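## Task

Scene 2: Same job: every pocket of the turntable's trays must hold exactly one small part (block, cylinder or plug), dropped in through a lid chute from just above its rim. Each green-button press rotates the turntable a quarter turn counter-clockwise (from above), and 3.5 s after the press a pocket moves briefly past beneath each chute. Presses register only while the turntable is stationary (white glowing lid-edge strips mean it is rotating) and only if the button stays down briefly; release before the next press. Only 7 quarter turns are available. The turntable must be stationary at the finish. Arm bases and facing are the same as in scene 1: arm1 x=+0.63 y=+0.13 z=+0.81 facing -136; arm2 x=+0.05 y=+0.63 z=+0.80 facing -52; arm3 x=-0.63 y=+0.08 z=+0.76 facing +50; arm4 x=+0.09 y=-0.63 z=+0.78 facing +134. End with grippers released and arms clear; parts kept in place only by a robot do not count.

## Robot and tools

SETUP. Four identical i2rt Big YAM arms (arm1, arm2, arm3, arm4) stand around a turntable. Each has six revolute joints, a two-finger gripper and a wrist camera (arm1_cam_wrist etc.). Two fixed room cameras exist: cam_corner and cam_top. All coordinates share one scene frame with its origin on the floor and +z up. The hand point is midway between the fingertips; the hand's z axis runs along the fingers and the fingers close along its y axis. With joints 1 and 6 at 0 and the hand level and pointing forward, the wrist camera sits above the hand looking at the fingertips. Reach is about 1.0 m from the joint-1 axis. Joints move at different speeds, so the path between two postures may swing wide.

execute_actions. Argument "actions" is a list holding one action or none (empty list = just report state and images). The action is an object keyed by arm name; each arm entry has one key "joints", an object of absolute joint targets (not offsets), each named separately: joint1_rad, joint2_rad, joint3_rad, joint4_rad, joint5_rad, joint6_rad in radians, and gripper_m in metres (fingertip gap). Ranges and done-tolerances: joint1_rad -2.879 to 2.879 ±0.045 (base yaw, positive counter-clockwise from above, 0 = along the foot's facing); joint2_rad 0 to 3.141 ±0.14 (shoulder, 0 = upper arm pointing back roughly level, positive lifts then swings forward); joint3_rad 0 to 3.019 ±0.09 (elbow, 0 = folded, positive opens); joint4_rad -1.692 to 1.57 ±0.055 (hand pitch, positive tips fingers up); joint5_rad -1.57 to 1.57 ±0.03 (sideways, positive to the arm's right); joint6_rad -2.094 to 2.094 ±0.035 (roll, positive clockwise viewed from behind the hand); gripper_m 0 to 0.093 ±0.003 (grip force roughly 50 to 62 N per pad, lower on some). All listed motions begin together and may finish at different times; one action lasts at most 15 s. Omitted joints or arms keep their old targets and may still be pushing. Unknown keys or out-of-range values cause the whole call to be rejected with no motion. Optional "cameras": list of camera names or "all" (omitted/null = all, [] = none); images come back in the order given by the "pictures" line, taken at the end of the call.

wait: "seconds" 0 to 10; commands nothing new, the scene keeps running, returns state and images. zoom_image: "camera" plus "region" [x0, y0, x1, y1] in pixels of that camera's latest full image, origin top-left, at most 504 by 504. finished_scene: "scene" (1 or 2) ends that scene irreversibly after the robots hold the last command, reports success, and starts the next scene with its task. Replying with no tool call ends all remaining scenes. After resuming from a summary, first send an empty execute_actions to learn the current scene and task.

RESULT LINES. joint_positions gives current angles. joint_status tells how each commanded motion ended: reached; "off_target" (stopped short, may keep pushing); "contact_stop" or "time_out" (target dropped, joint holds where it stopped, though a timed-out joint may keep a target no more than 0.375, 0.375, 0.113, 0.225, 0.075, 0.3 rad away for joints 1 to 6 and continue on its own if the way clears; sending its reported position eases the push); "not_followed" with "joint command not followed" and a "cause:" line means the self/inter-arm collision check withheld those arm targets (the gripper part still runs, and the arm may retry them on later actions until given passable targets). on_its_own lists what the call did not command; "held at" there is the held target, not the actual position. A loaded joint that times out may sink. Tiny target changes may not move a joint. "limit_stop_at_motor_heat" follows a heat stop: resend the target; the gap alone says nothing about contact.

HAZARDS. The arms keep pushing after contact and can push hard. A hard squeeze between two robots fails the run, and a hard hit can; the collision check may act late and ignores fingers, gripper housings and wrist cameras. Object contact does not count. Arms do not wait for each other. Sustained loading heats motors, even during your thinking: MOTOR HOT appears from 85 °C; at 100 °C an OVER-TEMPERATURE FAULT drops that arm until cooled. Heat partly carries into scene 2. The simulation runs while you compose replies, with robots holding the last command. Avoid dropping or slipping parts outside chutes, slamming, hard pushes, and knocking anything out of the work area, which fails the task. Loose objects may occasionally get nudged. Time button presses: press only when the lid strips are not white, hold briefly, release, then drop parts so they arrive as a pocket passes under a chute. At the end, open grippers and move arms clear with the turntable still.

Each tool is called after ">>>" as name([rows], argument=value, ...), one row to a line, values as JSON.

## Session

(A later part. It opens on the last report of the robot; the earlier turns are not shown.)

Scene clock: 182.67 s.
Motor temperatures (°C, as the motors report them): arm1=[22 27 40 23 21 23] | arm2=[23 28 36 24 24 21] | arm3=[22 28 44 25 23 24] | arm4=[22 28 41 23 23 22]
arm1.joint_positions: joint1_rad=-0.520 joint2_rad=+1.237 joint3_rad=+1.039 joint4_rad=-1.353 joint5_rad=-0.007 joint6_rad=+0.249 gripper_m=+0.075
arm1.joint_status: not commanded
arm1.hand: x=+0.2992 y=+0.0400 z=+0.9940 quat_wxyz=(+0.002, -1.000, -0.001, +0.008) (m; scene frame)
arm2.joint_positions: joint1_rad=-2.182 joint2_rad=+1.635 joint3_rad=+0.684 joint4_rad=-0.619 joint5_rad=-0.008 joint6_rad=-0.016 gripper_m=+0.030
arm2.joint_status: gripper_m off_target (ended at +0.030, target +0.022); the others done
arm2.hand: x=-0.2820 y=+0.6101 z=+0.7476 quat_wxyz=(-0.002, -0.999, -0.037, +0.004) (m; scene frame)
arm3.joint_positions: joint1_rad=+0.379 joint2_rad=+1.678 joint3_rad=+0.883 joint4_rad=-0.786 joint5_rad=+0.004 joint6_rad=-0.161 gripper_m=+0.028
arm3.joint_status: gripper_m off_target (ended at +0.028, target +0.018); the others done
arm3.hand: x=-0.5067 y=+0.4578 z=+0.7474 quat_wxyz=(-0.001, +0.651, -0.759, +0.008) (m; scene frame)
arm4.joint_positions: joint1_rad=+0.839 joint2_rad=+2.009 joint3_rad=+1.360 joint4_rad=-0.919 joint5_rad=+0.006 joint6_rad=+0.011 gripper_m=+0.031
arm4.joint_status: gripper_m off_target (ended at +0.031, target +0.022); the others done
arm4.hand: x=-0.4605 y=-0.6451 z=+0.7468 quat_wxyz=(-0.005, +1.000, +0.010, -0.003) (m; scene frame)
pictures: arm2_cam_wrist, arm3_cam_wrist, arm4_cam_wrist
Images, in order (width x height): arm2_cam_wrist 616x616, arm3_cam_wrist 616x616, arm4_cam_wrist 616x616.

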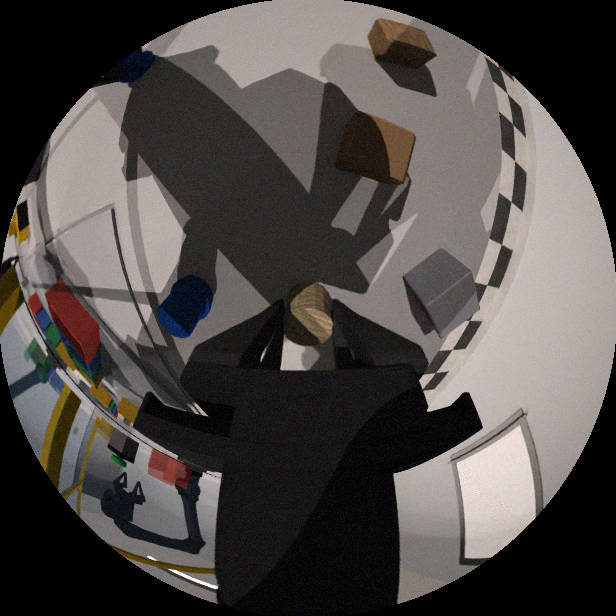

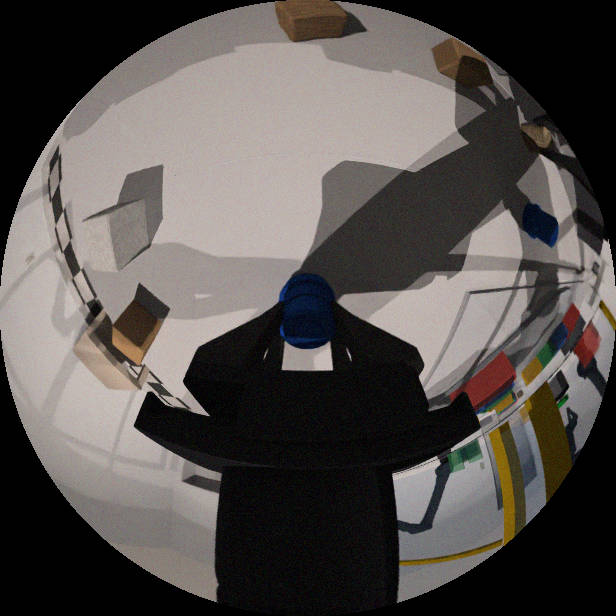

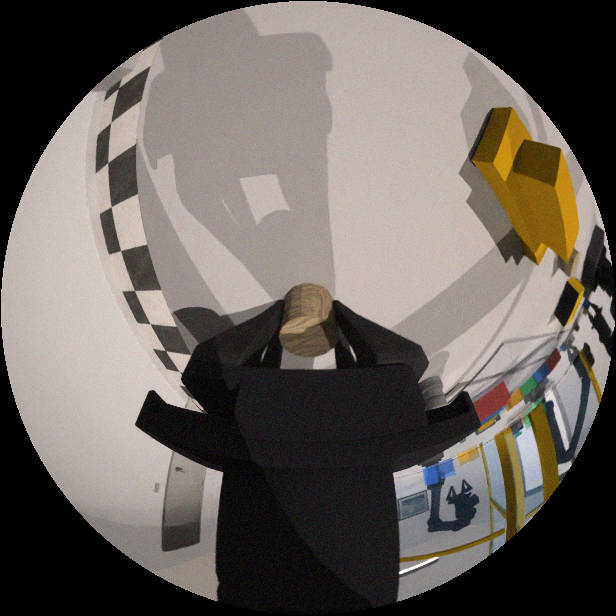

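>>> zoom_image(camera="arm2_cam_wrist", region=[238, 260, 378, 370])

>>> zoom_image(camera="arm4_cam_wrist", region=[238, 260, 378, 370])

>>> execute_actions(actions=[], cameras=["arm2_cam_wrist","cam_corner"])

Region (238, 260, 378, 370) of arm2_cam_wrist's 616x616 image, scaled by 3.600, with more detail than that image has; it fills the top 396 rows of this view, and the rest is white.

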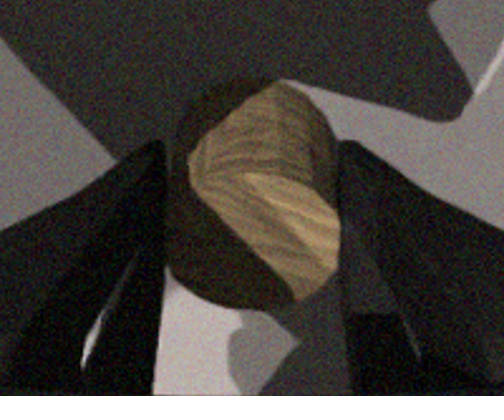

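Region (238, 260, 378, 370) of arm4_cam_wrist's 616x616 image, scaled by 3.600, with more detail than that image has; it fills the top 396 rows of this view, and the rest is white.

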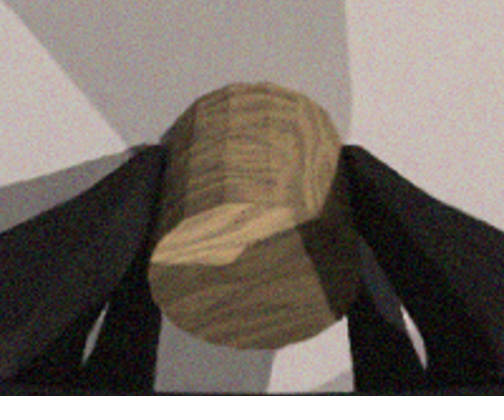

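Scene clock: 186.67 s.
Motor temperatures (°C, as the motors report them): arm1=[22 27 40 23 21 23] | arm2=[23 28 36 24 24 21] | arm3=[22 28 44 25 23 24] | arm4=[22 29 41 23 23 22]
arm1.joint_positions: joint1_rad=-0.520 joint2_rad=+1.237 joint3_rad=+1.039 joint4_rad=-1.353 joint5_rad=-0.007 joint6_rad=+0.249 gripper_m=+0.075
arm1.joint_status: not commanded
arm1.hand: x=+0.2992 y=+0.0400 z=+0.9940 quat_wxyz=(+0.002, -1.000, -0.001, +0.008) (m; scene frame)
arm2.joint_positions: joint1_rad=-2.182 joint2_rad=+1.635 joint3_rad=+0.684 joint4_rad=-0.619 joint5_rad=-0.008 joint6_rad=-0.016 gripper_m=+0.030
arm2.joint_status: gripper_m off_target (ended at +0.030, target +0.022); the others done
arm2.hand: x=-0.2820 y=+0.6101 z=+0.7476 quat_wxyz=(-0.002, -0.999, -0.037, +0.004) (m; scene frame)
arm3.joint_positions: joint1_rad=+0.379 joint2_rad=+1.678 joint3_rad=+0.883 joint4_rad=-0.786 joint5_rad=+0.004 joint6_rad=-0.161 gripper_m=+0.028
arm3.joint_status: gripper_m off_target (ended at +0.028, target +0.018); the others done
arm3.hand: x=-0.5067 y=+0.4578 z=+0.7474 quat_wxyz=(-0.001, +0.651, -0.759, +0.008) (m; scene frame)
arm4.joint_positions: joint1_rad=+0.839 joint2_rad=+2.009 joint3_rad=+1.360 joint4_rad=-0.919 joint5_rad=+0.006 joint6_rad=+0.011 gripper_m=+0.031
arm4.joint_status: gripper_m off_target (ended at +0.031, target +0.022); the others done
arm4.hand: x=-0.4605 y=-0.6451 z=+0.7468 quat_wxyz=(-0.005, +1.000, +0.010, -0.003) (m; scene frame)
pictures: arm2_cam_wrist, cam_corner
Images, in order (width x height): arm2_cam_wrist 616x616, cam_corner 672x504.

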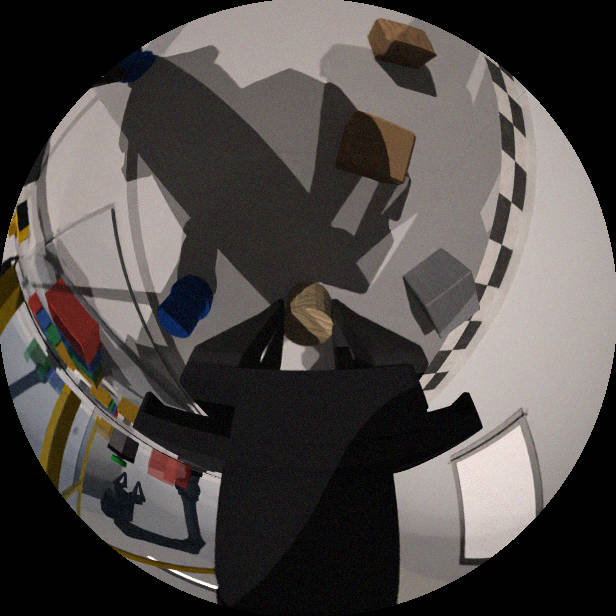

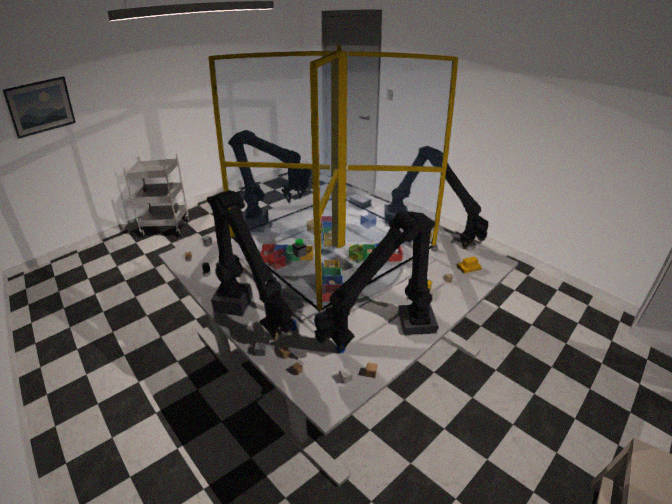

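>>> execute_actions([
  {"arm2":{"joints":{"joint2_rad":1.075,"joint3_rad":0.70,"joint4_rad":-1.19}},"arm3":{"joints":{"joint2_rad":1.078,"joint3_rad":0.898,"joint4_rad":-1.385}},"arm4":{"joints":{"joint2_rad":1.41,"joint3_rad":1.375,"joint4_rad":-1.46}},"arm1":{"joints":{"joint1_rad":0.03,"joint6_rad":0.0}}},
], cameras=[])

>>> execute_actions([
  {"arm2":{"joints":{"joint1_rad":-0.727,"joint3_rad":1.18,"joint4_rad":-1.572,"joint5_rad":0.0}},"arm3":{"joints":{"joint1_rad":-1.028,"joint3_rad":1.105,"joint4_rad":-1.58}},"arm4":{"joints":{"joint1_rad":-0.564,"joint2_rad":1.29,"joint3_rad":1.10,"joint4_rad":-1.32,"joint6_rad":0.235}},"arm1":{"joints":{"joint1_rad":0.662,"joint2_rad":1.45,"joint3_rad":1.05,"joint4_rad":-1.2}}},
])

Scene clock: 220.50 s.
Motor temperatures (°C, as the motors report them): arm1=[22 27 40 23 21 23] | arm2=[23 28 35 24 24 21] | arm3=[22 28 44 25 23 24] | arm4=[22 29 41 23 23 22]
arm1.joint_positions: joint1_rad=+0.025 joint2_rad=+1.237 joint3_rad=+1.039 joint4_rad=-1.353 joint5_rad=-0.008 joint6_rad=+0.011 gripper_m=+0.075
arm1.joint_status: all done
arm1.hand: x=+0.3914 y=-0.1191 z=+0.9916 quat_wxyz=(-0.001, -0.924, -0.382, +0.004) (m; scene frame)
arm2.joint_positions: joint1_rad=-2.182 joint2_rad=+1.084 joint3_rad=+0.684 joint4_rad=-1.177 joint5_rad=-0.008 joint6_rad=-0.016 gripper_m=+0.030
arm2.joint_status: all done
arm2.hand: x=-0.2001 y=+0.6141 z=+0.9021 quat_wxyz=(-0.002, -0.999, -0.036, +0.001) (m; scene frame)
arm3.joint_positions: joint1_rad=+0.379 joint2_rad=+1.070 joint3_rad=+0.883 joint4_rad=-1.375 joint5_rad=+0.004 joint6_rad=-0.161 gripper_m=+0.028
arm3.joint_status: all done
arm3.hand: x=-0.5452 y=+0.3455 z=+0.9441 quat_wxyz=(-0.009, +0.651, -0.759, +0.003) (m; scene frame)
arm4.joint_positions: joint1_rad=+0.839 joint2_rad=+1.400 joint3_rad=+1.358 joint4_rad=-1.452 joint5_rad=+0.006 joint6_rad=+0.011 gripper_m=+0.031
arm4.joint_status: all done
arm4.hand: x=-0.3354 y=-0.6423 z=+1.0329 quat_wxyz=(-0.004, +0.999, +0.010, -0.041) (m; scene frame)
pictures: none
No camera images: the call's "cameras" was empty. Leave "cameras" out to get every camera's image.

Scene clock: 222.23 s.
Motor temperatures (°C, as the motors report them): arm1=[22 27 40 23 21 23] | arm2=[23 28 36 24 24 21] | arm3=[22 28 45 25 23 24] | arm4=[22 29 41 23 23 22]
arm1.joint_positions: joint1_rad=+0.660 joint2_rad=+1.453 joint3_rad=+1.039 joint4_rad=-1.205 joint5_rad=-0.008 joint6_rad=+0.009 gripper_m=+0.075
arm1.joint_status: all done
arm1.hand: x=+0.5775 y=-0.2524 z=+0.9154 quat_wxyz=(+0.018, -0.757, -0.652, -0.027) (m; scene frame)
arm2.joint_positions: joint1_rad=-0.728 joint2_rad=+1.084 joint3_rad=+1.135 joint4_rad=-1.559 joint5_rad=+0.000 joint6_rad=-0.016 gripper_m=+0.030
arm2.joint_status: all done
arm2.hand: x=+0.0376 y=+0.3279 z=+1.0676 quat_wxyz=(-0.017, -0.722, -0.691, +0.025) (m; scene frame)
arm3.joint_positions: joint1_rad=-1.024 joint2_rad=+1.080 joint3_rad=+1.071 joint4_rad=-1.571 joint5_rad=+0.006 joint6_rad=-0.162 gripper_m=+0.028
arm3.joint_status: all done
arm3.hand: x=-0.3529 y=+0.0397 z=+1.0149 quat_wxyz=(-0.001, +0.008, -1.000, +0.002) (m; scene frame)
arm4.joint_positions: joint1_rad=-0.567 joint2_rad=+1.303 joint3_rad=+1.089 joint4_rad=-1.325 joint5_rad=+0.006 joint6_rad=+0.228 gripper_m=+0.031
arm4.joint_status: all done
arm4.hand: x=+0.0190 y=-0.2692 z=+0.9651 quat_wxyz=(-0.011, +0.695, -0.718, -0.014) (m; scene frame)
pictures: arm1_cam_wrist, arm2_cam_wrist, arm3_cam_wrist, arm4_cam_wrist, cam_corner, cam_top
Images, in order (width x height): arm1_cam_wrist 616x616, arm2_cam_wrist 616x616, arm3_cam_wrist 616x616, arm4_cam_wrist 616x616, cam_corner 672x504, cam_top 672x504.

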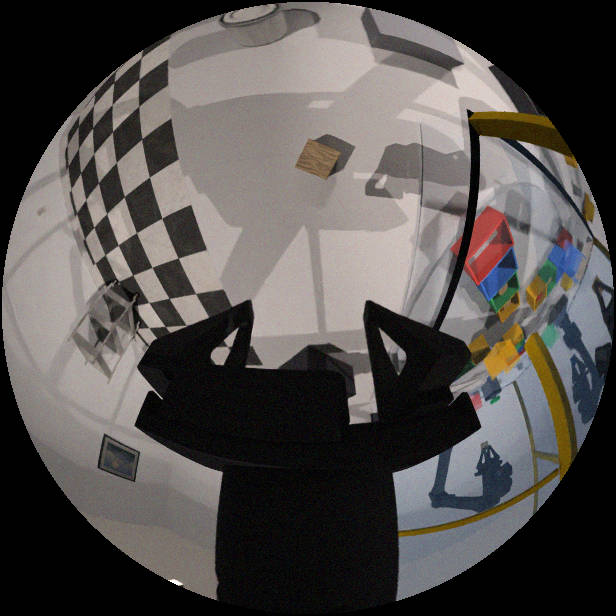

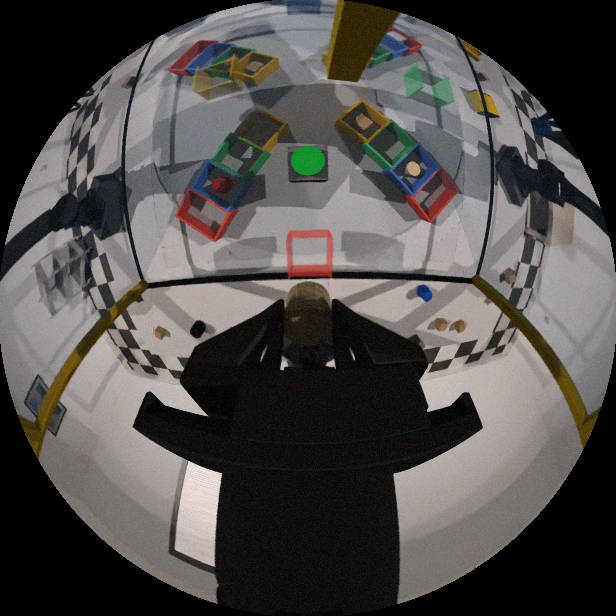

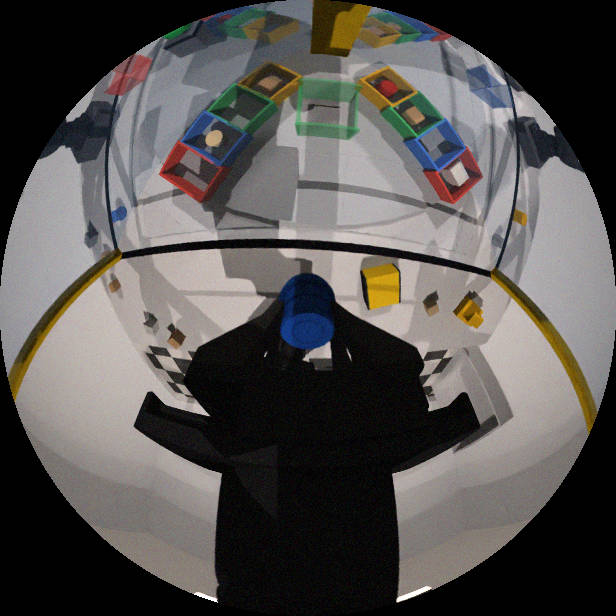

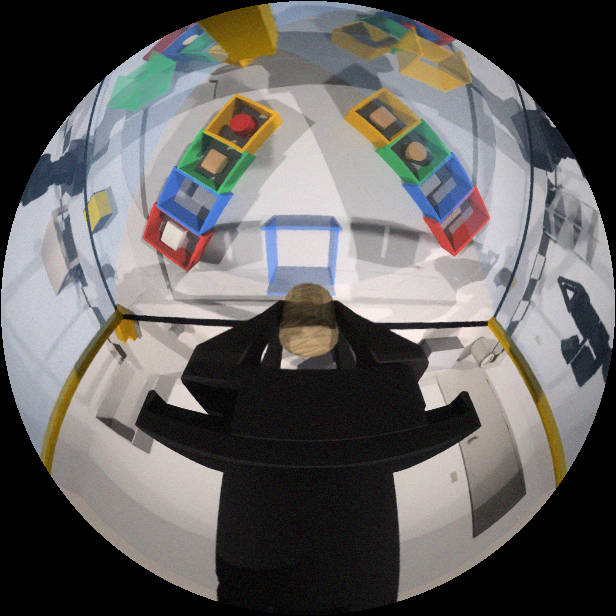

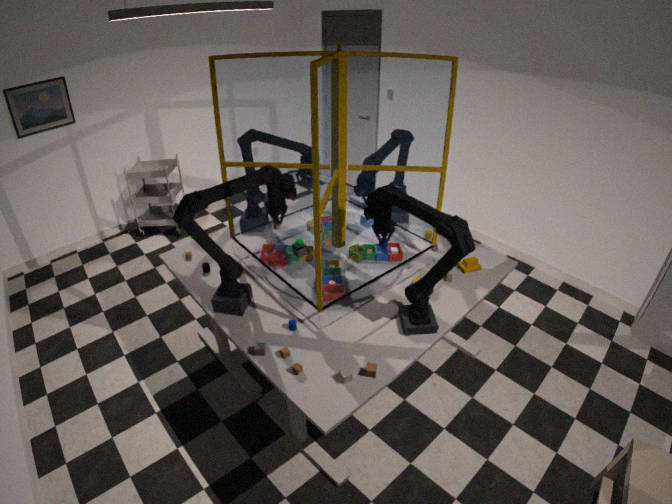

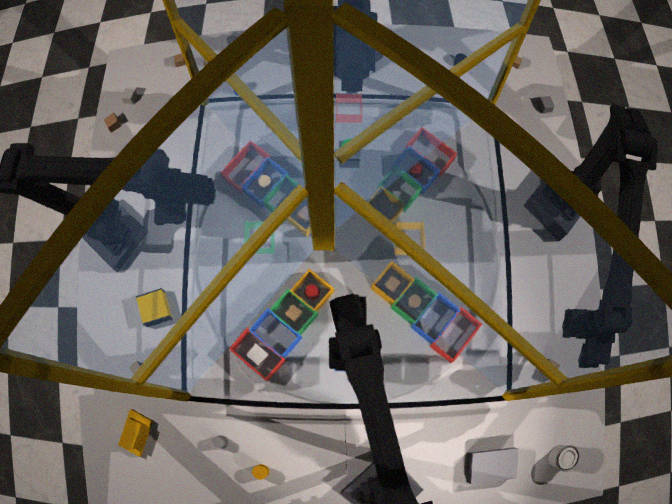

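>>> zoom_image(camera="arm2_cam_wrist", region=[250, 130, 370, 290])

>>> zoom_image(camera="arm3_cam_wrist", region=[270, 30, 400, 150])

>>> zoom_image(camera="arm4_cam_wrist", region=[240, 200, 380, 320])

>>> zoom_image(camera="arm1_cam_wrist", region=[270, 120, 370, 200])

>>> zoom_image(camera="cam_corner", region=[250, 190, 350, 280])

Region (250, 130, 370, 290) of arm2_cam_wrist's 616x616 image, scaled by 3.150, with more detail than that image has; it fills the left 378 columns of this view, and the rest is white.

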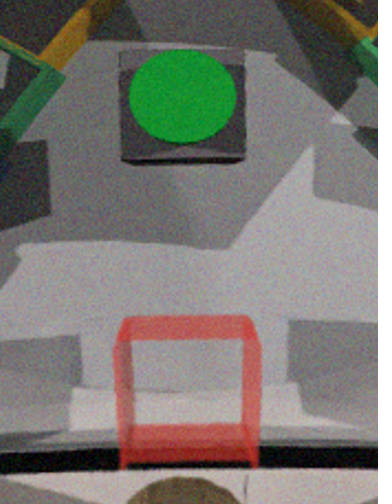

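Region (270, 30, 400, 150) of arm3_cam_wrist's 616x616 image, scaled by 3.877, with more detail than that image has; it fills the top 465 rows of this view, and the rest is white.

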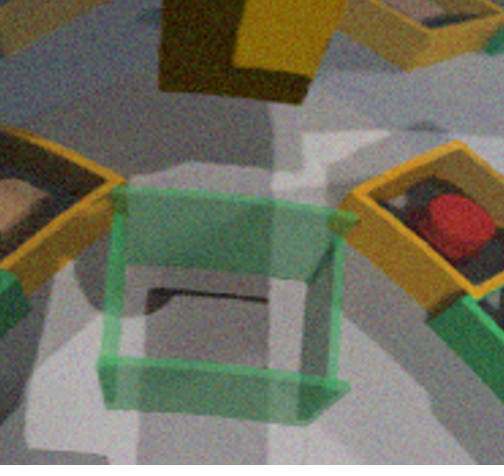

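Region (240, 200, 380, 320) of arm4_cam_wrist's 616x616 image, scaled by 3.600, with more detail than that image has; it fills the top 432 rows of this view, and the rest is white.

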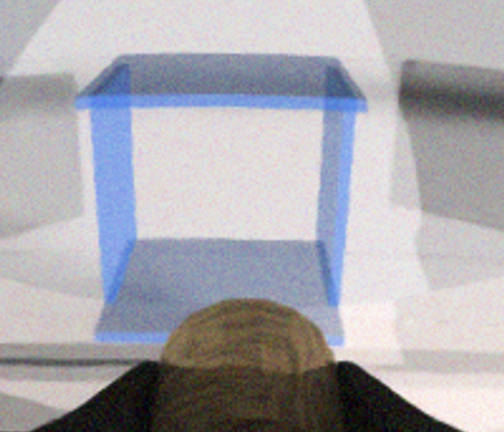

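Region (270, 120, 370, 200) of arm1_cam_wrist's 616x616 image, scaled by 5.040, with more detail than that image has; it fills the top 403 rows of this view, and the rest is white.

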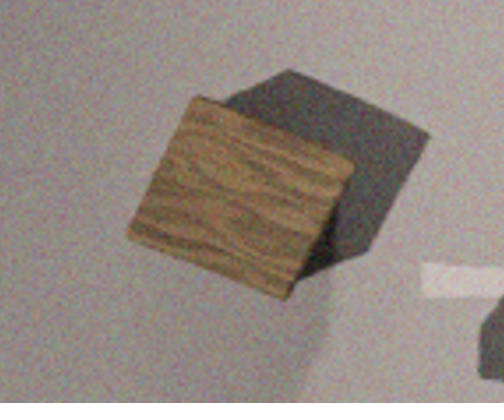

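Region (250, 190, 350, 280) of cam_corner's 672x504 image, scaled by 5.040, with more detail than that image has; it fills the top 454 rows of this view, and the rest is white.

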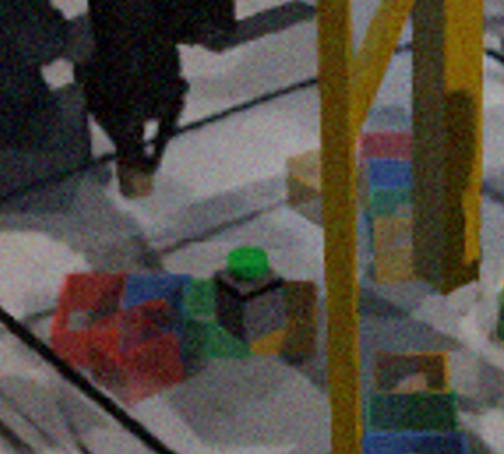

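>>> execute_actions([
  {"arm2":{"joints":{"joint2_rad":1.425,"joint4_rad":-1.195}},"arm3":{"joints":{"joint1_rad":-1.004,"joint2_rad":1.515,"joint3_rad":1.302,"joint4_rad":-1.268}},"arm4":{"joints":{"joint1_rad":-0.550,"joint2_rad":1.365,"joint3_rad":1.046,"joint4_rad":-1.233}},"arm1":{"joints":{"joint1_rad":0.628,"joint2_rad":1.78,"joint3_rad":1.14,"joint4_rad":-0.85,"joint6_rad":0.437}}},
])

Scene clock: 289.87 s.
Motor temperatures (°C, as the motors report them): arm1=[22 28 40 23 21 23] | arm2=[23 27 43 24 24 21] | arm3=[22 27 51 25 23 24] | arm4=[22 27 42 23 23 22]
arm1.joint_positions: joint1_rad=+0.639 joint2_rad=+1.780 joint3_rad=+1.126 joint4_rad=-0.860 joint5_rad=-0.008 joint6_rad=+0.426 gripper_m=+0.075
arm1.joint_status: all done
arm1.hand: x=+0.5534 y=-0.3493 z=+0.8071 quat_wxyz=(-0.018, -0.881, -0.472, +0.009) (m; scene frame)
arm2.joint_positions: joint1_rad=-0.728 joint2_rad=+1.440 joint3_rad=+1.137 joint4_rad=-1.211 joint5_rad=+0.000 joint6_rad=-0.016 gripper_m=+0.030
arm2.joint_status: all done
arm2.hand: x=+0.0297 y=+0.2118 z=+0.9514 quat_wxyz=(-0.015, -0.722, -0.692, +0.022) (m; scene frame)
arm3.joint_positions: joint1_rad=-1.014 joint2_rad=+1.522 joint3_rad=+1.276 joint4_rad=-1.277 joint5_rad=+0.006 joint6_rad=-0.162 gripper_m=+0.028
arm3.joint_status: all done
arm3.hand: x=-0.1832 y=+0.0193 z=+0.9429 quat_wxyz=(-0.028, +0.013, -0.999, +0.006) (m; scene frame)
arm4.joint_positions: joint1_rad=-0.555 joint2_rad=+1.366 joint3_rad=+1.035 joint4_rad=-1.243 joint5_rad=+0.006 joint6_rad=+0.228 gripper_m=+0.031
arm4.joint_status: all done
arm4.hand: x=+0.0139 y=-0.2667 z=+0.9235 quat_wxyz=(-0.001, +0.700, -0.714, +0.001) (m; scene frame)
pictures: arm1_cam_wrist, arm2_cam_wrist, arm3_cam_wrist, arm4_cam_wrist, cam_corner, cam_top
Images, in order (width x height): arm1_cam_wrist 616x616, arm2_cam_wrist 616x616, arm3_cam_wrist 616x616, arm4_cam_wrist 616x616, cam_corner 672x504, cam_top 672x504.

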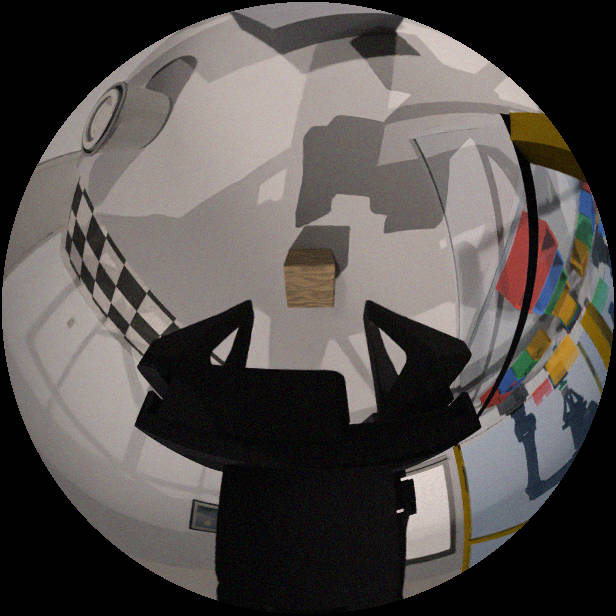

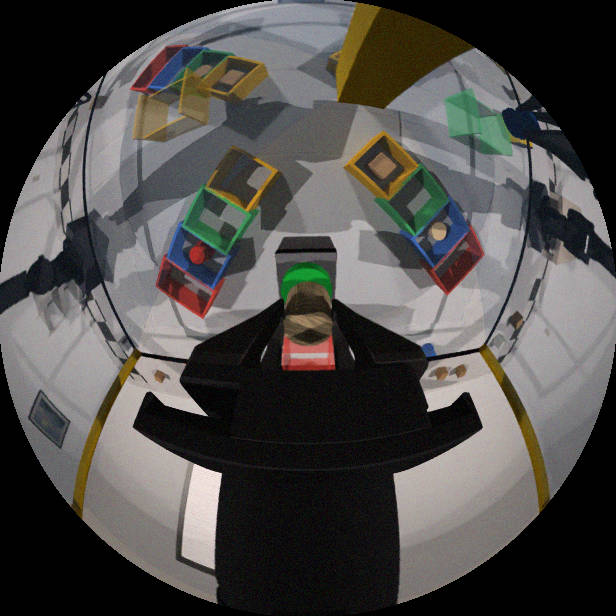

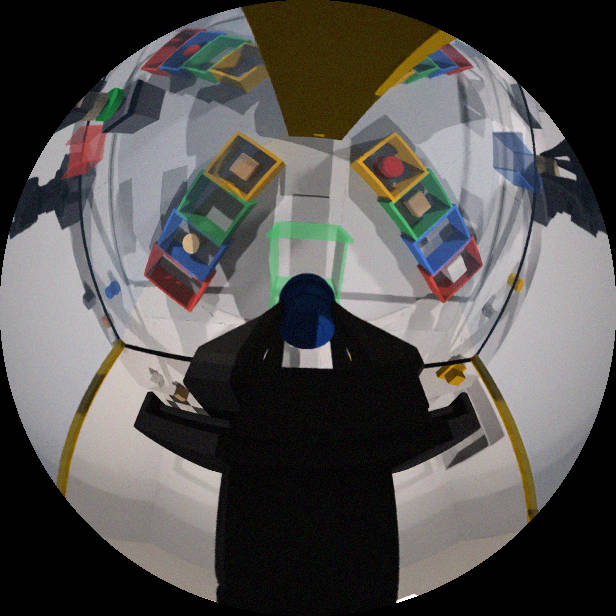

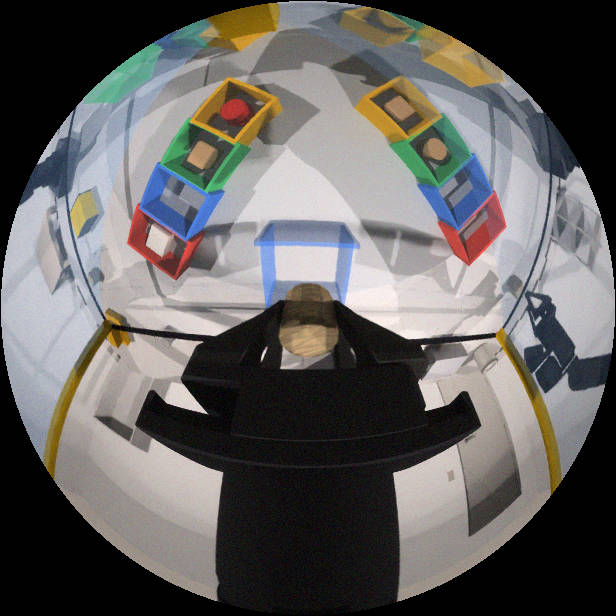

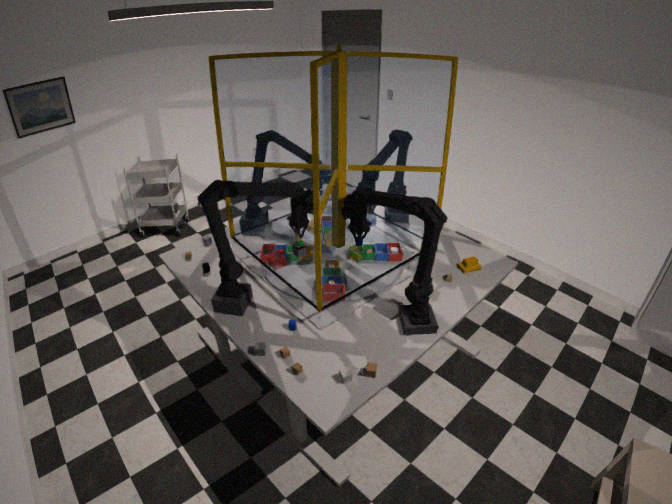

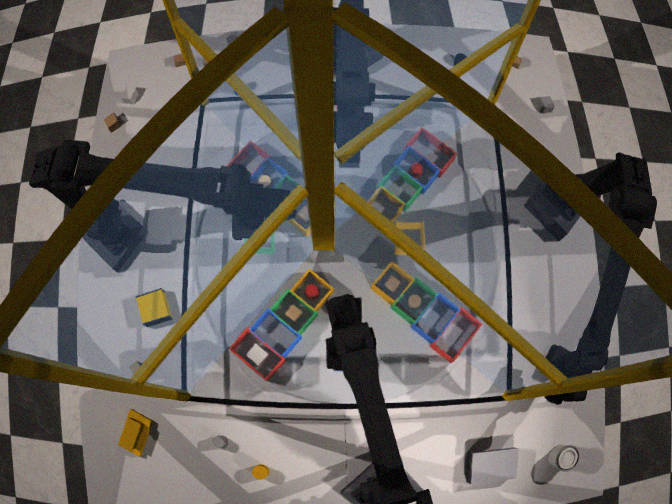

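>>> zoom_image(camera="arm2_cam_wrist", region=[238, 220, 378, 380])

>>> zoom_image(camera="arm3_cam_wrist", region=[238, 200, 378, 330])

>>> zoom_image(camera="arm4_cam_wrist", region=[238, 200, 378, 330])

>>> zoom_image(camera="arm3_cam_wrist", region=[40, 60, 180, 190])

>>> zoom_image(camera="arm1_cam_wrist", region=[238, 220, 378, 330])

Region (238, 220, 378, 380) of arm2_cam_wrist's 616x616 image, scaled by 3.150, with more detail than that image has; it fills the left 441 columns of this view, and the rest is white.

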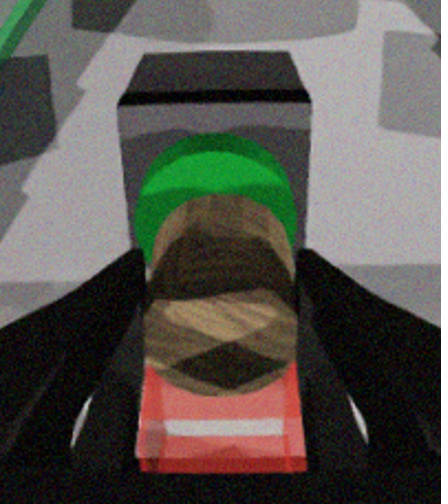

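Region (238, 200, 378, 330) of arm3_cam_wrist's 616x616 image, scaled by 3.600, with more detail than that image has; it fills the top 468 rows of this view, and the rest is white.

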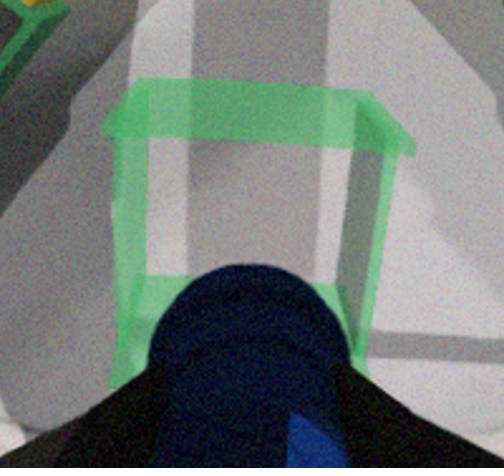

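Region (238, 200, 378, 330) of arm4_cam_wrist's 616x616 image, scaled by 3.600, with more detail than that image has; it fills the top 468 rows of this view, and the rest is white.

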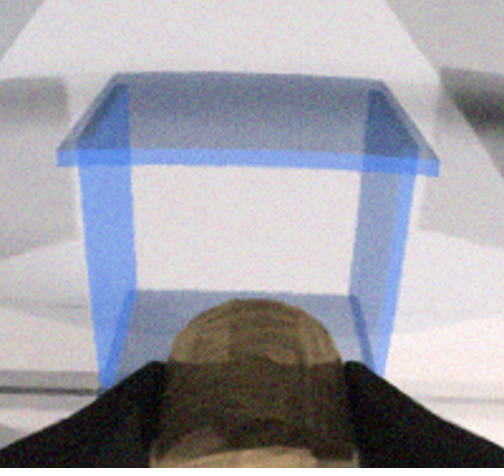

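Region (40, 60, 180, 190) of arm3_cam_wrist's 616x616 image, scaled by 3.600, with more detail than that image has; it fills the top 468 rows of this view, and the rest is white.

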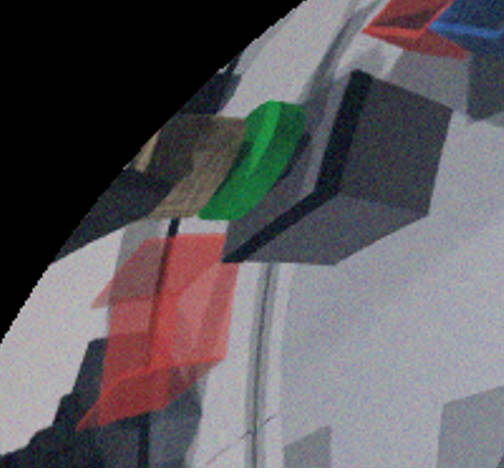

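Region (238, 220, 378, 330) of arm1_cam_wrist's 616x616 image, scaled by 3.600, with more detail than that image has; it fills the top 396 rows of this view, and the rest is white.

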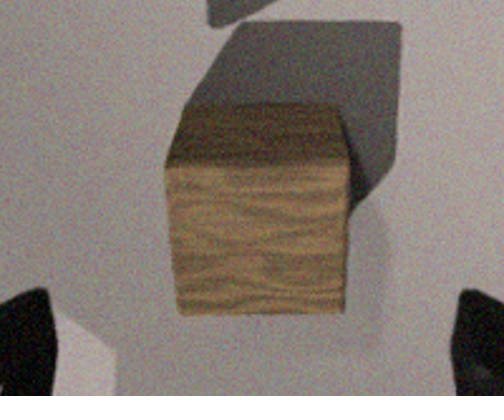

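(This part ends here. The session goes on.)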